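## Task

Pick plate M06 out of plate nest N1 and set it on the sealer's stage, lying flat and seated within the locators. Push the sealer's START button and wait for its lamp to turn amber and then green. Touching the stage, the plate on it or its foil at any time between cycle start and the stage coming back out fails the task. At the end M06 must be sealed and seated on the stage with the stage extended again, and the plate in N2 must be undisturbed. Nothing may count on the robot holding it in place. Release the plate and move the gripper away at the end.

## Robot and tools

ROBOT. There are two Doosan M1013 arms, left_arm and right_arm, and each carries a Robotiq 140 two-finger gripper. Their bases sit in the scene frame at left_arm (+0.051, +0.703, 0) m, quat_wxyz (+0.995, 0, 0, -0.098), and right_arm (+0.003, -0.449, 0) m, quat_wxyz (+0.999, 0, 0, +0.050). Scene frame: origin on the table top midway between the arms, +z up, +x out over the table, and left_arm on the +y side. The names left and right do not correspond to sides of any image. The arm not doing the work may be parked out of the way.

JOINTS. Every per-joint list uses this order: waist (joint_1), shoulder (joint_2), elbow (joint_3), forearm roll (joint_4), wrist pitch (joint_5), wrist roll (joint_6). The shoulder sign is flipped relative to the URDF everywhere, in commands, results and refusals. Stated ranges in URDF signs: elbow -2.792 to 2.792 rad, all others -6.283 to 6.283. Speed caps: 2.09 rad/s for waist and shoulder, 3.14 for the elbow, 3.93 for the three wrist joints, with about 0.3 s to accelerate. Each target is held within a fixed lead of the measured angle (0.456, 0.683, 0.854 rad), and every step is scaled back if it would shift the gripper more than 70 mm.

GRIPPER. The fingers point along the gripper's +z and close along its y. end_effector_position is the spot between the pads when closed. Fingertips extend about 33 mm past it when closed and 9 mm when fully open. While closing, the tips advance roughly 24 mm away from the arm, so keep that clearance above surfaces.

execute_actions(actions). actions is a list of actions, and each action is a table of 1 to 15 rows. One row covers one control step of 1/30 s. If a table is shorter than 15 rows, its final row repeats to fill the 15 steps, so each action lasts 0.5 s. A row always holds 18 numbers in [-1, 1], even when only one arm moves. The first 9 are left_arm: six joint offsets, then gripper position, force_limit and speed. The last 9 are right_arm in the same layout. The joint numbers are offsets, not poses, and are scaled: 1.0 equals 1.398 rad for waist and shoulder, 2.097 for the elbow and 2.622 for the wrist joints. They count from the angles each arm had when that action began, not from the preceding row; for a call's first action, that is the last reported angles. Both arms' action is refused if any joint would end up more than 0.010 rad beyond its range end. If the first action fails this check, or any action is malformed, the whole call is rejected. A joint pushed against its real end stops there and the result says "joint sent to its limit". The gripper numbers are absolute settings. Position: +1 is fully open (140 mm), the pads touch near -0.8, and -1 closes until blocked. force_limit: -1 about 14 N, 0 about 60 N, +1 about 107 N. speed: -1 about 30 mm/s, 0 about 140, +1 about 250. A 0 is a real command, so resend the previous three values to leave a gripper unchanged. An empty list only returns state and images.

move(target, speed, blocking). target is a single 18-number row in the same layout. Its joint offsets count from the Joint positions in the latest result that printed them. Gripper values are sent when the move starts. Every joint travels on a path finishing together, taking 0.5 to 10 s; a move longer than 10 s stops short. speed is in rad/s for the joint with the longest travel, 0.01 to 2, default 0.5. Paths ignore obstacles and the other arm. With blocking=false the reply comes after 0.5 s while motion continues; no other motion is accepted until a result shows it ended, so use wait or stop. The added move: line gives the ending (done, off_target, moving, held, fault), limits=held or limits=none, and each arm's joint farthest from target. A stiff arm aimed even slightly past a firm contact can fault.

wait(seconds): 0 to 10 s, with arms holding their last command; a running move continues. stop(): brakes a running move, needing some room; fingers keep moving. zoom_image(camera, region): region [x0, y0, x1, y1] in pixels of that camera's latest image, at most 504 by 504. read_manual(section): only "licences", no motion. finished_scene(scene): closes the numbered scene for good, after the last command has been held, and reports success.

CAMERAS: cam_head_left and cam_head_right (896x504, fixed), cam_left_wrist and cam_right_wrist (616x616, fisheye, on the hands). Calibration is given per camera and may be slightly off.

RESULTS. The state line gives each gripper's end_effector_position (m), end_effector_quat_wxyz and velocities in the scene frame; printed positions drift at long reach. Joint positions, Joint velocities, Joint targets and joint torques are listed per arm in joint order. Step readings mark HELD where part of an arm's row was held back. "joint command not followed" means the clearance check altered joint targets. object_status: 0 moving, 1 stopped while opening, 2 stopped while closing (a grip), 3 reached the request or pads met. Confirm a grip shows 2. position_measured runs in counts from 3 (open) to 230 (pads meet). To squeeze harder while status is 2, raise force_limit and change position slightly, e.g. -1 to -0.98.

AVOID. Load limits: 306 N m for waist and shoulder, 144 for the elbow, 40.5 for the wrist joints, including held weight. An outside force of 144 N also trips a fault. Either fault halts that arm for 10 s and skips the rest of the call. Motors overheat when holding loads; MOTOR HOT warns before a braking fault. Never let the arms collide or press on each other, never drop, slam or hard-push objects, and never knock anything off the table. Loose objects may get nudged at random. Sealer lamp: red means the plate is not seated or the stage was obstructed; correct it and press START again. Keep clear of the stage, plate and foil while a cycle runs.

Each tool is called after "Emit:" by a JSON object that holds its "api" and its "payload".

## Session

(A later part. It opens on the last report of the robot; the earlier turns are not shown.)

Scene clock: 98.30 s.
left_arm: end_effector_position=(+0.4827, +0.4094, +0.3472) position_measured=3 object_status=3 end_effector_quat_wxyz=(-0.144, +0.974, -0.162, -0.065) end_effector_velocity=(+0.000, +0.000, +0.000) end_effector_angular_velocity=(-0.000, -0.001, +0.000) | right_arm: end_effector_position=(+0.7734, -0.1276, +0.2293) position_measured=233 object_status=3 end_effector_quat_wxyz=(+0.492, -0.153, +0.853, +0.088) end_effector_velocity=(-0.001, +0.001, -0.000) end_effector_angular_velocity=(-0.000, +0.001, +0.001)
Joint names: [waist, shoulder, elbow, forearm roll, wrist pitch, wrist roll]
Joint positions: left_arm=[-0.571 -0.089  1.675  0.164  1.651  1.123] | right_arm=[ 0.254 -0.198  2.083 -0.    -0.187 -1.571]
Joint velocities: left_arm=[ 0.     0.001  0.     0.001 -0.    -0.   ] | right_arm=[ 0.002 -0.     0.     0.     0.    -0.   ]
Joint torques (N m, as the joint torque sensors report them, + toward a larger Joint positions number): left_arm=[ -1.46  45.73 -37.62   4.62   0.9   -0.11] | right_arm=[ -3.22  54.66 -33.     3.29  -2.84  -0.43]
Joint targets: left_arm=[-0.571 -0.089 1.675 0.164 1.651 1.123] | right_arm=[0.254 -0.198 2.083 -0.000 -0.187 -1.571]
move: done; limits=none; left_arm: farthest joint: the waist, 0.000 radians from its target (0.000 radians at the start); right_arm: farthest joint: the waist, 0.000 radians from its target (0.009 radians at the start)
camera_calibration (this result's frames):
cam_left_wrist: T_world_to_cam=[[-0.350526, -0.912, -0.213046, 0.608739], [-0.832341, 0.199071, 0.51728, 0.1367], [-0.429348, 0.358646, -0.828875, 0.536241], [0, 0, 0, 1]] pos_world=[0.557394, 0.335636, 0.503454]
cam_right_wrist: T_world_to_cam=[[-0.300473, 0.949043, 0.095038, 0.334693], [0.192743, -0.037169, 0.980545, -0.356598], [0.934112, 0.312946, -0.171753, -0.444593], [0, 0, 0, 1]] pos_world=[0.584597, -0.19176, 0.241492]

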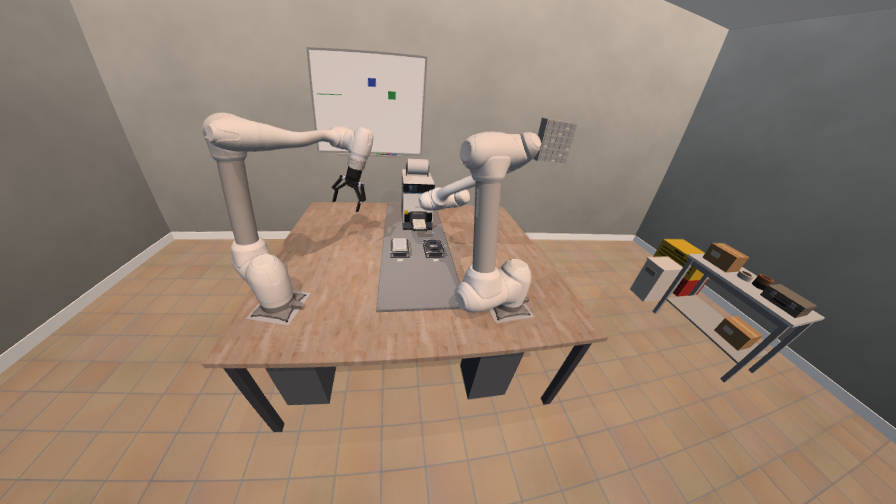

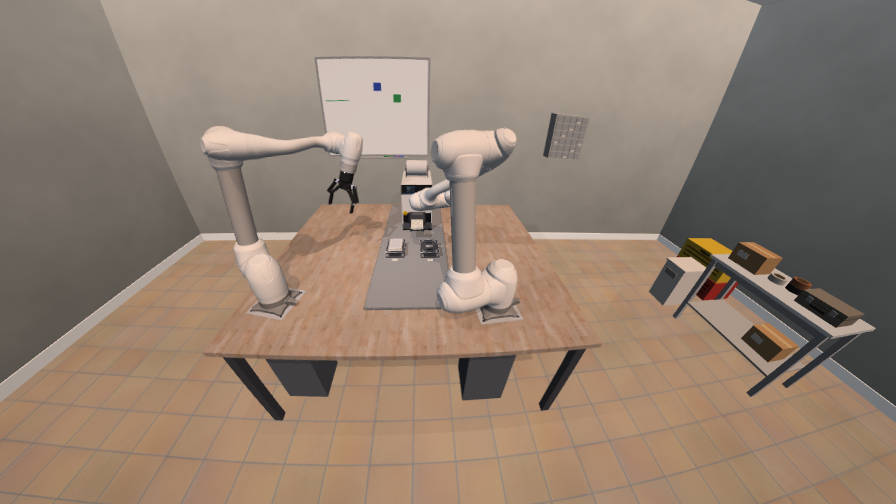

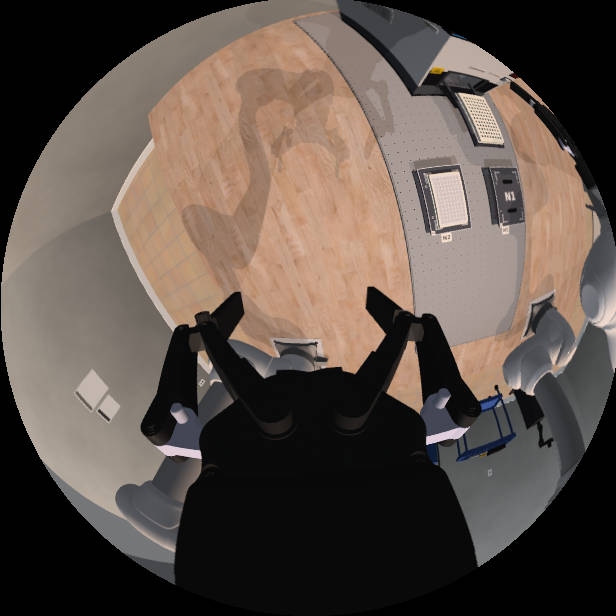

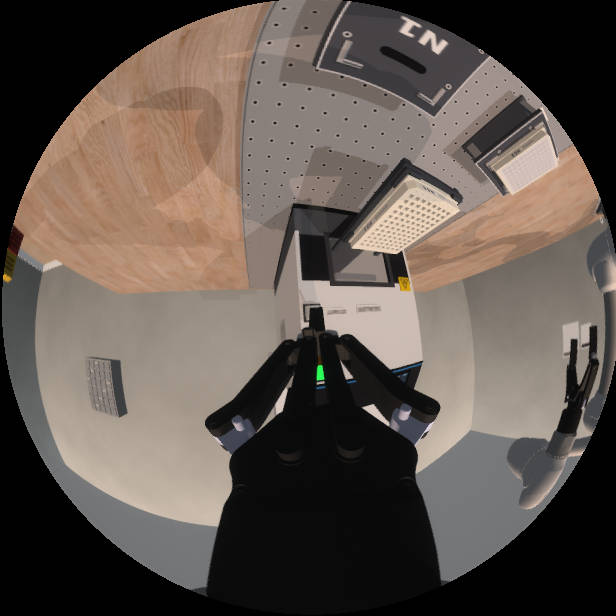

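Emit:
{"api": "move", "payload": {"target": [0,0,0,0,0,0,1,0,0,-0.0024,-0.0074,-0.0063,0,0.0011,0,-1,0,0], "speed": 0.03}}

Emit:
{"api": "zoom_image", "payload": {"camera": "cam_left_wrist", "region": [460,50,560,150]}}

Emit:
{"api": "zoom_image", "payload": {"camera": "cam_right_wrist", "region": [250,250,370,370]}}

Scene clock: 99.53 s.
left_arm: end_effector_position=(+0.4827, +0.4094, +0.3472) position_measured=3 object_status=3 end_effector_quat_wxyz=(-0.144, +0.974, -0.162, -0.065) end_effector_velocity=(+0.000, -0.000, +0.000) end_effector_angular_velocity=(-0.002, -0.001, +0.001) | right_arm: end_effector_position=(+0.7813, -0.1276, +0.2292) position_measured=233 object_status=3 end_effector_quat_wxyz=(+0.492, -0.151, +0.853, +0.087) end_effector_velocity=(+0.001, -0.001, +0.000) end_effector_angular_velocity=(-0.000, -0.001, -0.002)
Joint names: [waist, shoulder, elbow, forearm roll, wrist pitch, wrist roll]
Joint positions: left_arm=[-0.571 -0.089  1.675  0.164  1.651  1.123] | right_arm=[ 0.251 -0.209  2.07  -0.    -0.184 -1.571]
Joint velocities: left_arm=[ 0.     0.001 -0.    -0.001 -0.001 -0.001] | right_arm=[-0.002  0.    -0.    -0.    -0.     0.   ]
Joint torques (N m, as the joint torque sensors report them, + toward a larger Joint positions number): left_arm=[ -0.37  45.07 -38.44   4.61   0.85  -0.13] | right_arm=[ -4.23  55.3  -34.26   3.15  -3.13  -0.34]
Joint targets: left_arm=[-0.571 -0.089 1.675 0.164 1.651 1.123] | right_arm=[0.251 -0.209 2.070 -0.000 -0.184 -1.571]
move: done; limits=none; left_arm: farthest joint: the waist, 0.000 radians from its target (0.000 radians at the start); right_arm: farthest joint: the waist, 0.000 radians from its target (0.003 radians at the start)
camera_calibration (this result's frames):
cam_right_wrist: T_world_to_cam=[[-0.297293, 0.950045, 0.0950352, 0.334794], [0.192661, -0.0377971, 0.980537, -0.358045], [0.935146, 0.309816, -0.1718, -0.453196], [0, 0, 0, 1]] pos_world=[0.592318, -0.191195, 0.2414]

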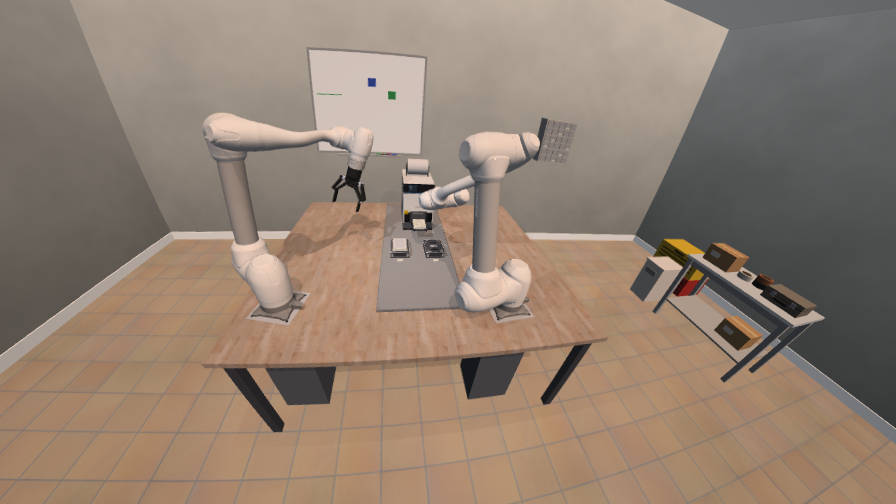

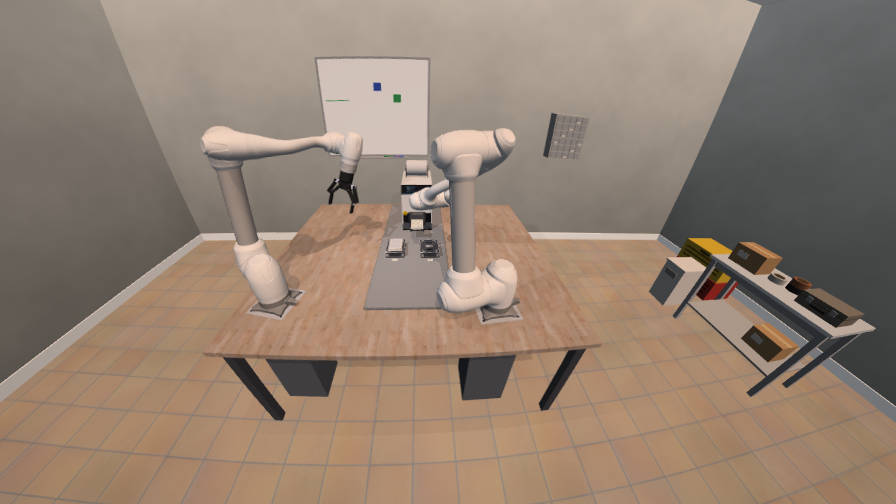

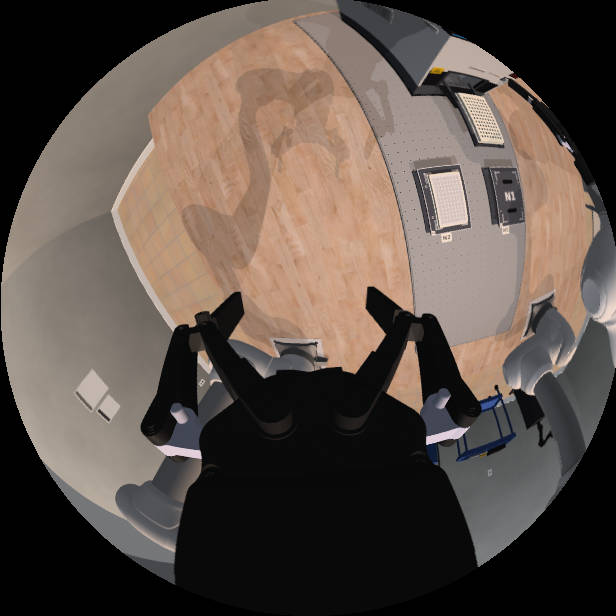

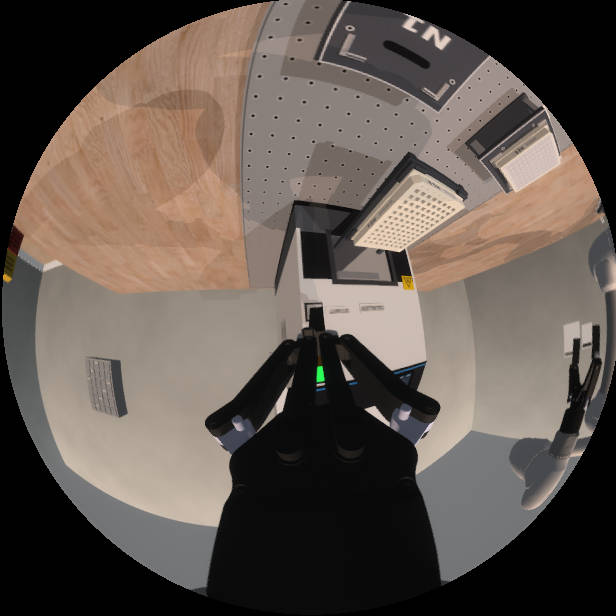

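Region (460, 50, 560, 150) of cam_left_wrist's 616x616 image, scaled by 5.040, with more detail than that image has.

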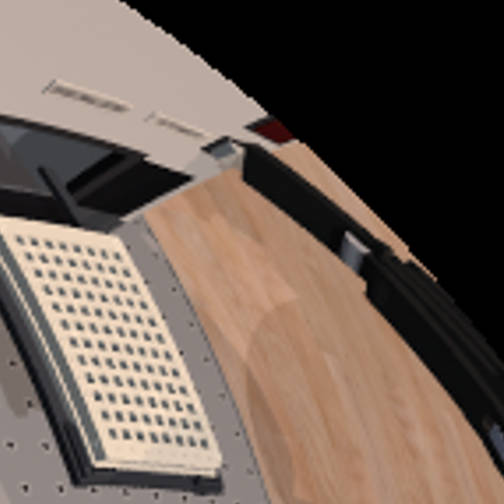

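Region (250, 250, 370, 370) of cam_right_wrist's 616x616 image, scaled by 4.200, with more detail than that image has.

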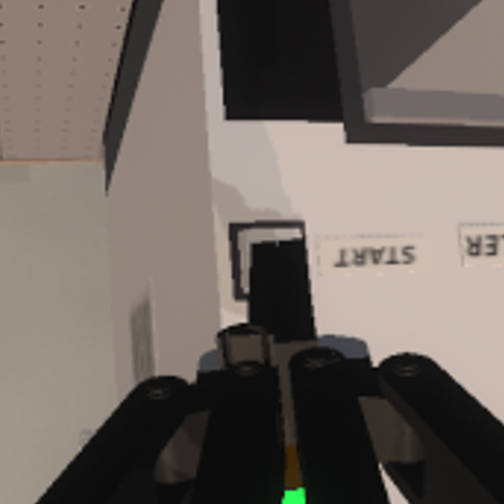

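Aligned. Advance 4 mm more.

Emit:
{"api": "move", "payload": {"target": [0,0,0,0,0,0,1,0,0,-0.0012,-0.0037,-0.0031,0,0.0005,0,-1,0,0], "speed": 0.02}}

Scene clock: 100.50 s.
left_arm: end_effector_position=(+0.4827, +0.4094, +0.3472) position_measured=3 object_status=3 end_effector_quat_wxyz=(-0.144, +0.974, -0.162, -0.065) end_effector_velocity=(-0.000, +0.000, -0.000) end_effector_angular_velocity=(+0.001, +0.001, +0.001) | right_arm: end_effector_position=(+0.7851, -0.1277, +0.2291) position_measured=233 object_status=3 end_effector_quat_wxyz=(+0.492, -0.151, +0.853, +0.087) end_effector_velocity=(+0.001, -0.000, -0.000) end_effector_angular_velocity=(-0.000, -0.000, -0.000)
Joint names: [waist, shoulder, elbow, forearm roll, wrist pitch, wrist roll]
Joint positions: left_arm=[-0.571 -0.089  1.675  0.164  1.651  1.123] | right_arm=[ 0.249 -0.214  2.064 -0.    -0.182 -1.571]
Joint velocities: left_arm=[ 0.    -0.     0.    -0.     0.001 -0.001] | right_arm=[-0.001 -0.001 -0.001  0.     0.    -0.001]
Joint torques (N m, as the joint torque sensors report them, + toward a larger Joint positions number): left_arm=[ -1.99  45.48 -38.26   4.65   0.87  -0.29] | right_arm=[-25.37  13.4  -66.91   4.54 -10.52  -0.25]
Joint targets: left_arm=[-0.571 -0.089 1.675 0.164 1.651 1.123] | right_arm=[0.249 -0.214 2.063 -0.000 -0.183 -1.571]
move: done; limits=none; left_arm: farthest joint: the waist, 0.000 radians from its target (0.000 radians at the start); right_arm: farthest joint: the waist, 0.000 radians from its target (0.001 radians at the start)
camera_calibration (this result's frames):
cam_left_wrist: T_world_to_cam=[[-0.350526, -0.912, -0.213046, 0.608739], [-0.832341, 0.199071, 0.51728, 0.1367], [-0.429348, 0.358647, -0.828875, 0.536241], [0, 0, 0, 1]] pos_world=[0.557394, 0.335636, 0.503454]
cam_right_wrist: T_world_to_cam=[[-0.295789, 0.950515, 0.0950275, 0.334834], [0.192743, -0.0380469, 0.980511, -0.358773], [0.935606, 0.308341, -0.171951, -0.457213], [0, 0, 0, 1]] pos_world=[0.595963, -0.190938, 0.241344]

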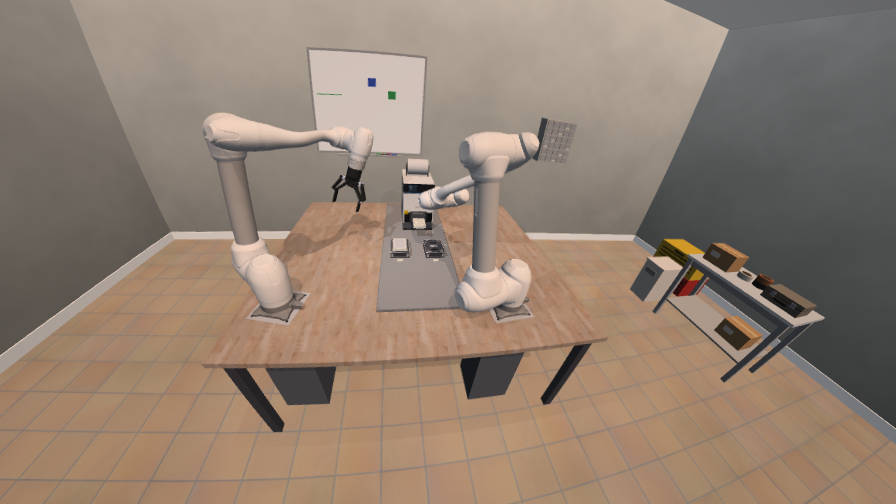

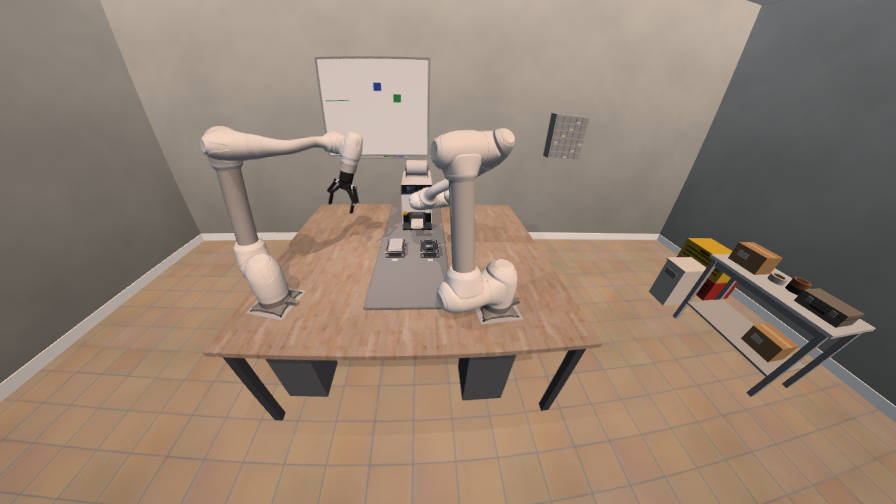

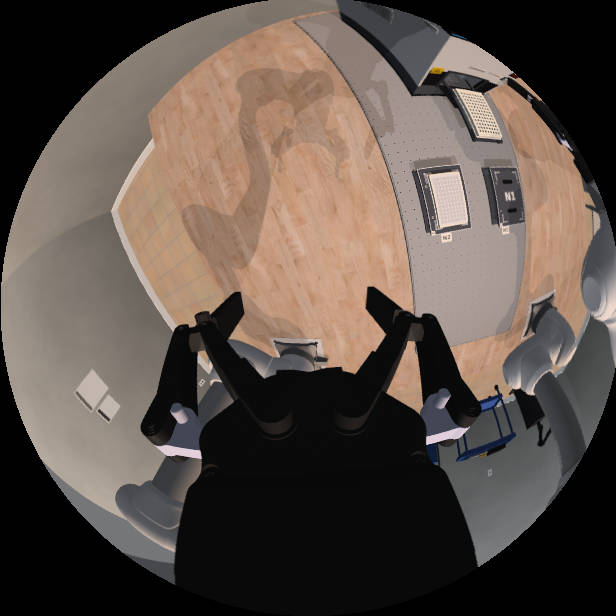

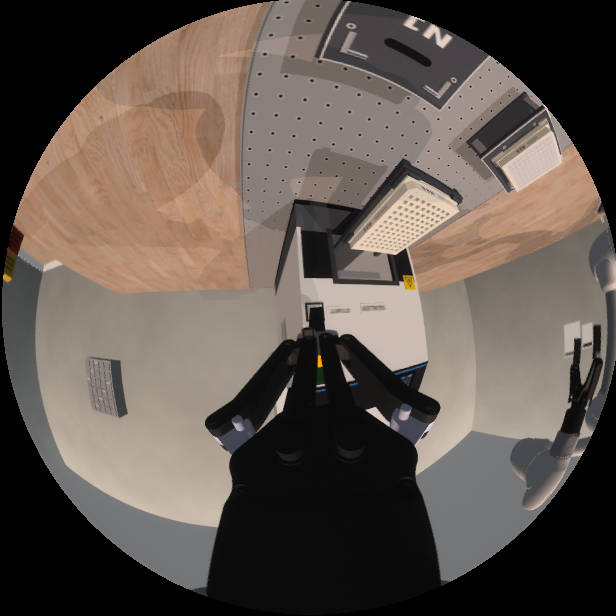

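Emit:
{"api": "execute_actions", "payload": {"actions": []}}

Emit:
{"api": "move", "payload": {"target": [0,0,0,0,0,0,1,0,0,0.0177,0.056,0.047,0,-0.008,0,-1,0,0], "speed": 0.2}}

Scene clock: 111.10 s.
left_arm: end_effector_position=(+0.4827, +0.4094, +0.3472) position_measured=3 object_status=3 end_effector_quat_wxyz=(-0.144, +0.974, -0.162, -0.065) end_effector_velocity=(-0.000, +0.000, +0.001) end_effector_angular_velocity=(-0.000, -0.000, +0.001) | right_arm: end_effector_position=(+0.7837, -0.1277, +0.2290) position_measured=233 object_status=3 end_effector_quat_wxyz=(+0.492, -0.151, +0.853, +0.087) end_effector_velocity=(+0.001, -0.002, -0.000) end_effector_angular_velocity=(-0.000, +0.000, -0.002)
Joint names: [waist, shoulder, elbow, forearm roll, wrist pitch, wrist roll]
Joint positions: left_arm=[-0.571 -0.089  1.675  0.164  1.651  1.123] | right_arm=[ 0.25  -0.212  2.066 -0.    -0.182 -1.571]
Joint velocities: left_arm=[-0.     0.001  0.    -0.     0.001 -0.   ] | right_arm=[-0.003 -0.    -0.     0.     0.    -0.   ]
Joint torques (N m, as the joint torque sensors report them, + toward a larger Joint positions number): left_arm=[ -0.22  45.84 -38.31   4.57   0.94  -0.08] | right_arm=[-12.52  39.69 -43.67   3.86  -4.88  -0.27]
Joint targets: left_arm=[-0.571 -0.089 1.675 0.164 1.651 1.123] | right_arm=[0.250 -0.212 2.066 -0.000 -0.182 -1.571]
FORCE FAULT: contact force on the right arm reached its limit, and that arm stopped for 10 seconds. The contact can be on any part of that arm, not only on its tool. That time counts as 17 of the actions that you can send in this scene. That arm ran no command of this call. That arm holds still and accepts commands again. Move the arm away from the contact; if what it grips holds it there, let go first. Pushing or pulling that hard again can fault the arm again.
camera_calibration (this result's frames):
cam_left_wrist: T_world_to_cam=[[-0.350526, -0.912, -0.213045, 0.608739], [-0.832341, 0.199071, 0.51728, 0.1367], [-0.429348, 0.358646, -0.828875, 0.536241], [0, 0, 0, 1]] pos_world=[0.557394, 0.335636, 0.503454]
cam_right_wrist: T_world_to_cam=[[-0.296265, 0.950369, 0.0950012, 0.334802], [0.193283, -0.0377512, 0.980416, -0.35875], [0.935344, 0.308826, -0.172506, -0.455585], [0, 0, 0, 1]] pos_world=[0.594659, -0.191033, 0.241327]

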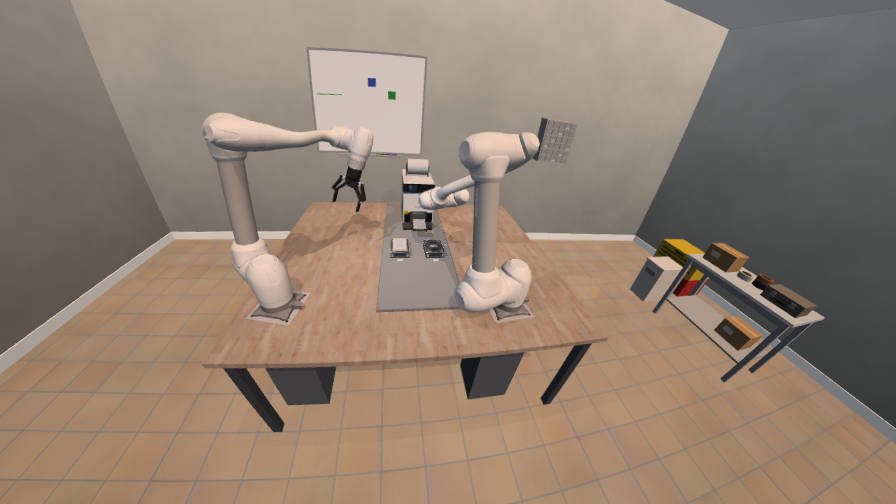

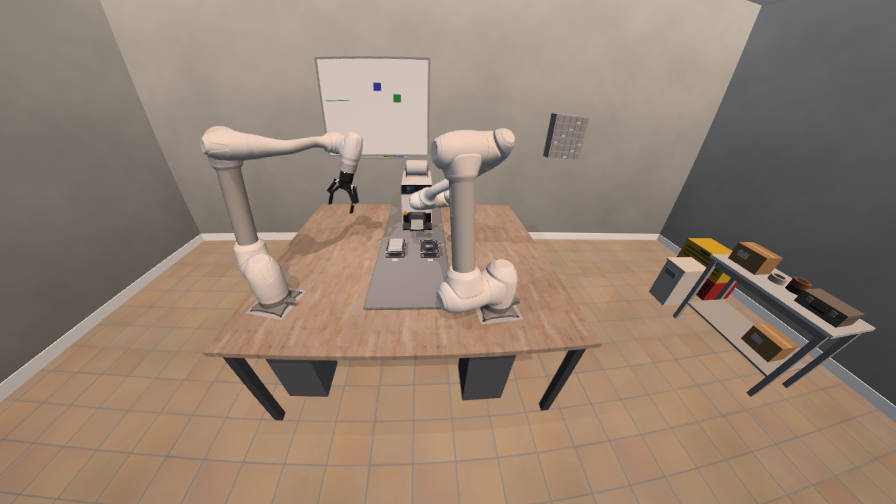

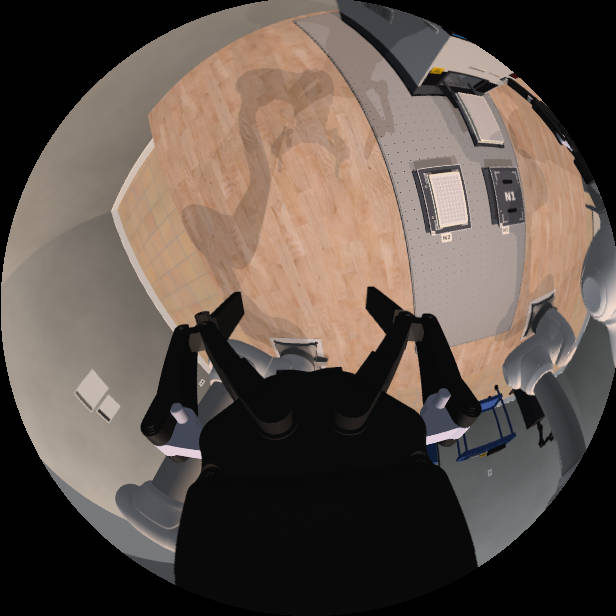

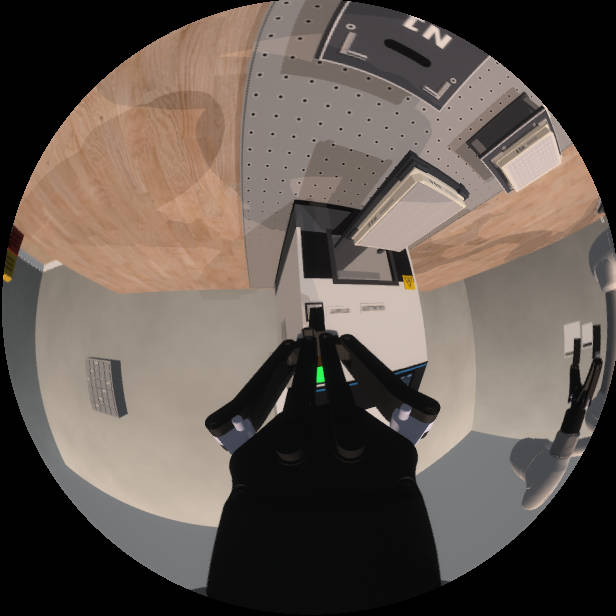

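not run: a fault stop came before this call.

Emit:
{"api": "move", "payload": {"target": [0,0,0,0,0,0,1,0,0,0.03,0.07,0.035,0,0,0,-1,0,0], "speed": 0.3}}

Scene clock: 112.07 s.
left_arm: end_effector_position=(+0.4827, +0.4094, +0.3472) position_measured=3 object_status=3 end_effector_quat_wxyz=(-0.144, +0.974, -0.162, -0.065) end_effector_velocity=(-0.000, +0.000, +0.000) end_effector_angular_velocity=(+0.000, -0.000, -0.001) | right_arm: end_effector_position=(+0.7261, -0.1132, +0.2564) position_measured=233 object_status=3 end_effector_quat_wxyz=(+0.500, -0.167, +0.844, +0.099) end_effector_velocity=(+0.000, -0.000, +0.000) end_effector_angular_velocity=(+0.001, -0.000, -0.000)
Joint names: [waist, shoulder, elbow, forearm roll, wrist pitch, wrist roll]
Joint positions: left_arm=[-0.571 -0.089  1.675  0.164  1.651  1.123] | right_arm=[ 0.292 -0.114  2.139 -0.    -0.182 -1.571]
Joint velocities: left_arm=[0.    0.001 0.    0.    0.    0.001] | right_arm=[-0.  0. -0.  0. -0.  0.]
Joint torques (N m, as the joint torque sensors report them, + toward a larger Joint positions number): left_arm=[  0.43  45.53 -37.89   4.6    1.08  -0.03] | right_arm=[ -2.87  46.03 -34.27   3.3   -2.71  -0.3 ]
Joint targets: left_arm=[-0.571 -0.089 1.675 0.164 1.651 1.123] | right_arm=[0.292 -0.114 2.139 -0.000 -0.182 -1.571]
move: done; limits=none; left_arm: farthest joint: the waist, 0.000 radians from its target (0.000 radians at the start); right_arm: farthest joint: the waist, 0.000 radians from its target (0.042 radians at the start)
camera_calibration (this result's frames):
cam_left_wrist: T_world_to_cam=[[-0.350526, -0.912, -0.213046, 0.608739], [-0.832341, 0.199071, 0.51728, 0.1367], [-0.429348, 0.358647, -0.828875, 0.536241], [0, 0, 0, 1]] pos_world=[0.557394, 0.335636, 0.503454]
cam_right_wrist: T_world_to_cam=[[-0.337983, 0.93623, 0.0961284, 0.329783], [0.172512, -0.0387808, 0.984244, -0.359955], [0.925207, 0.349241, -0.148404, -0.395619], [0, 0, 0, 1]] pos_world=[0.539587, -0.184546, 0.26387]

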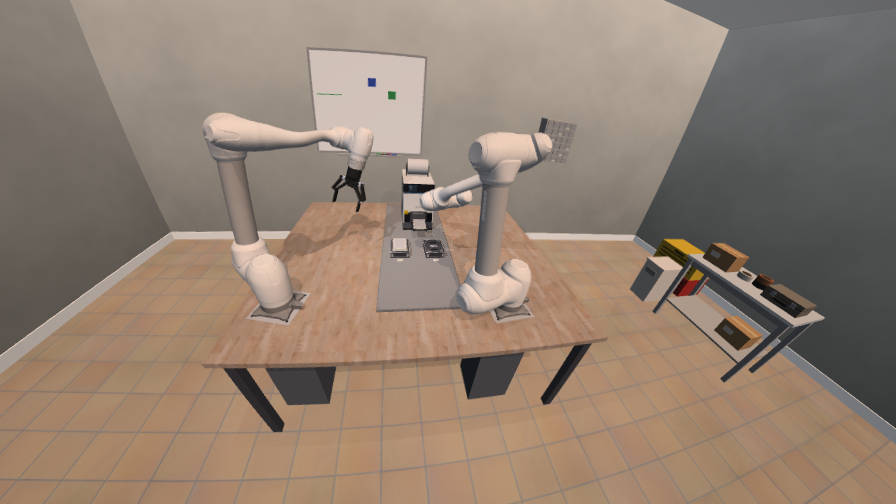

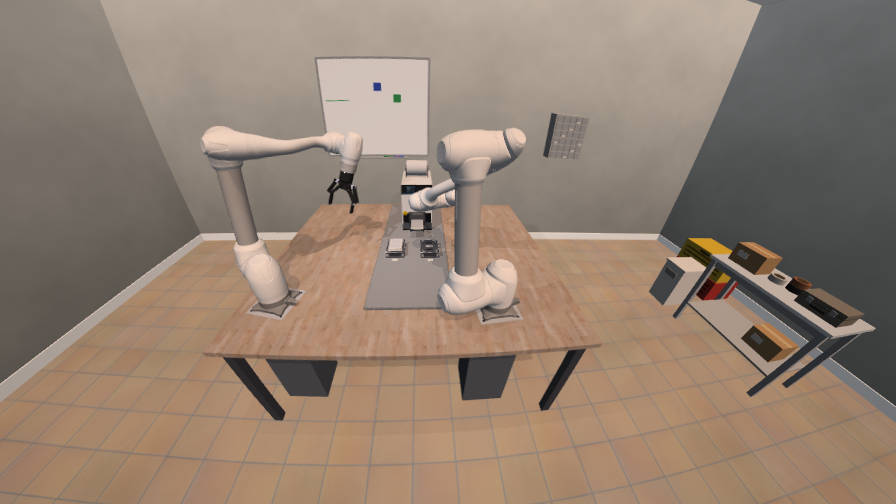

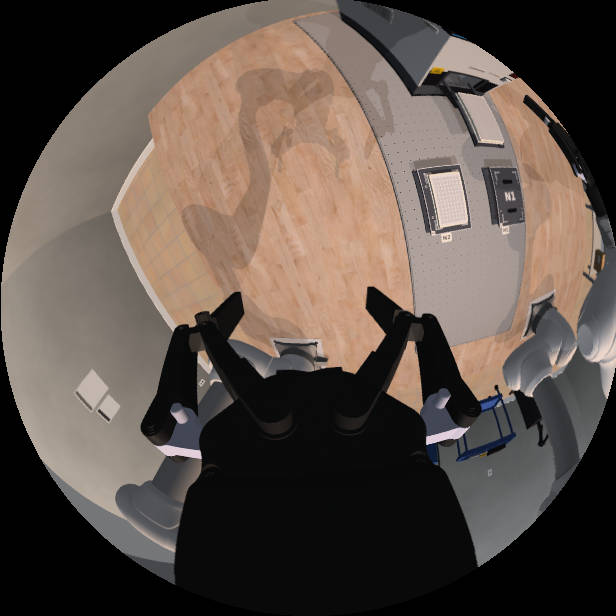

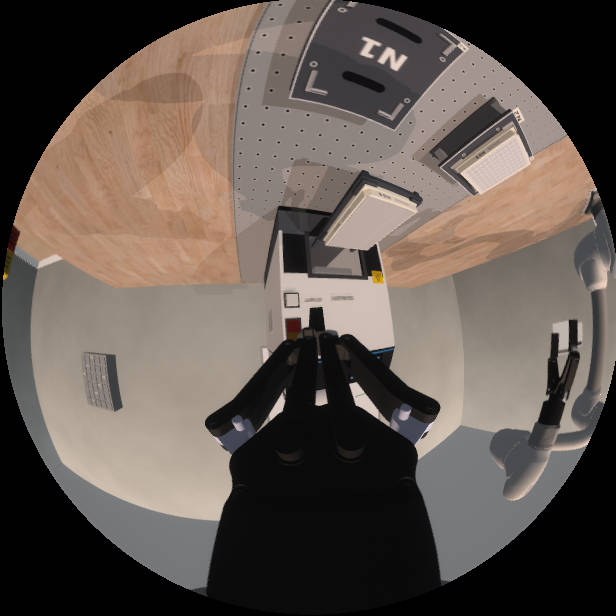

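Emit:
{"api": "finished_scene", "payload": {"scene": 1}}

The scene is finished: the task was done.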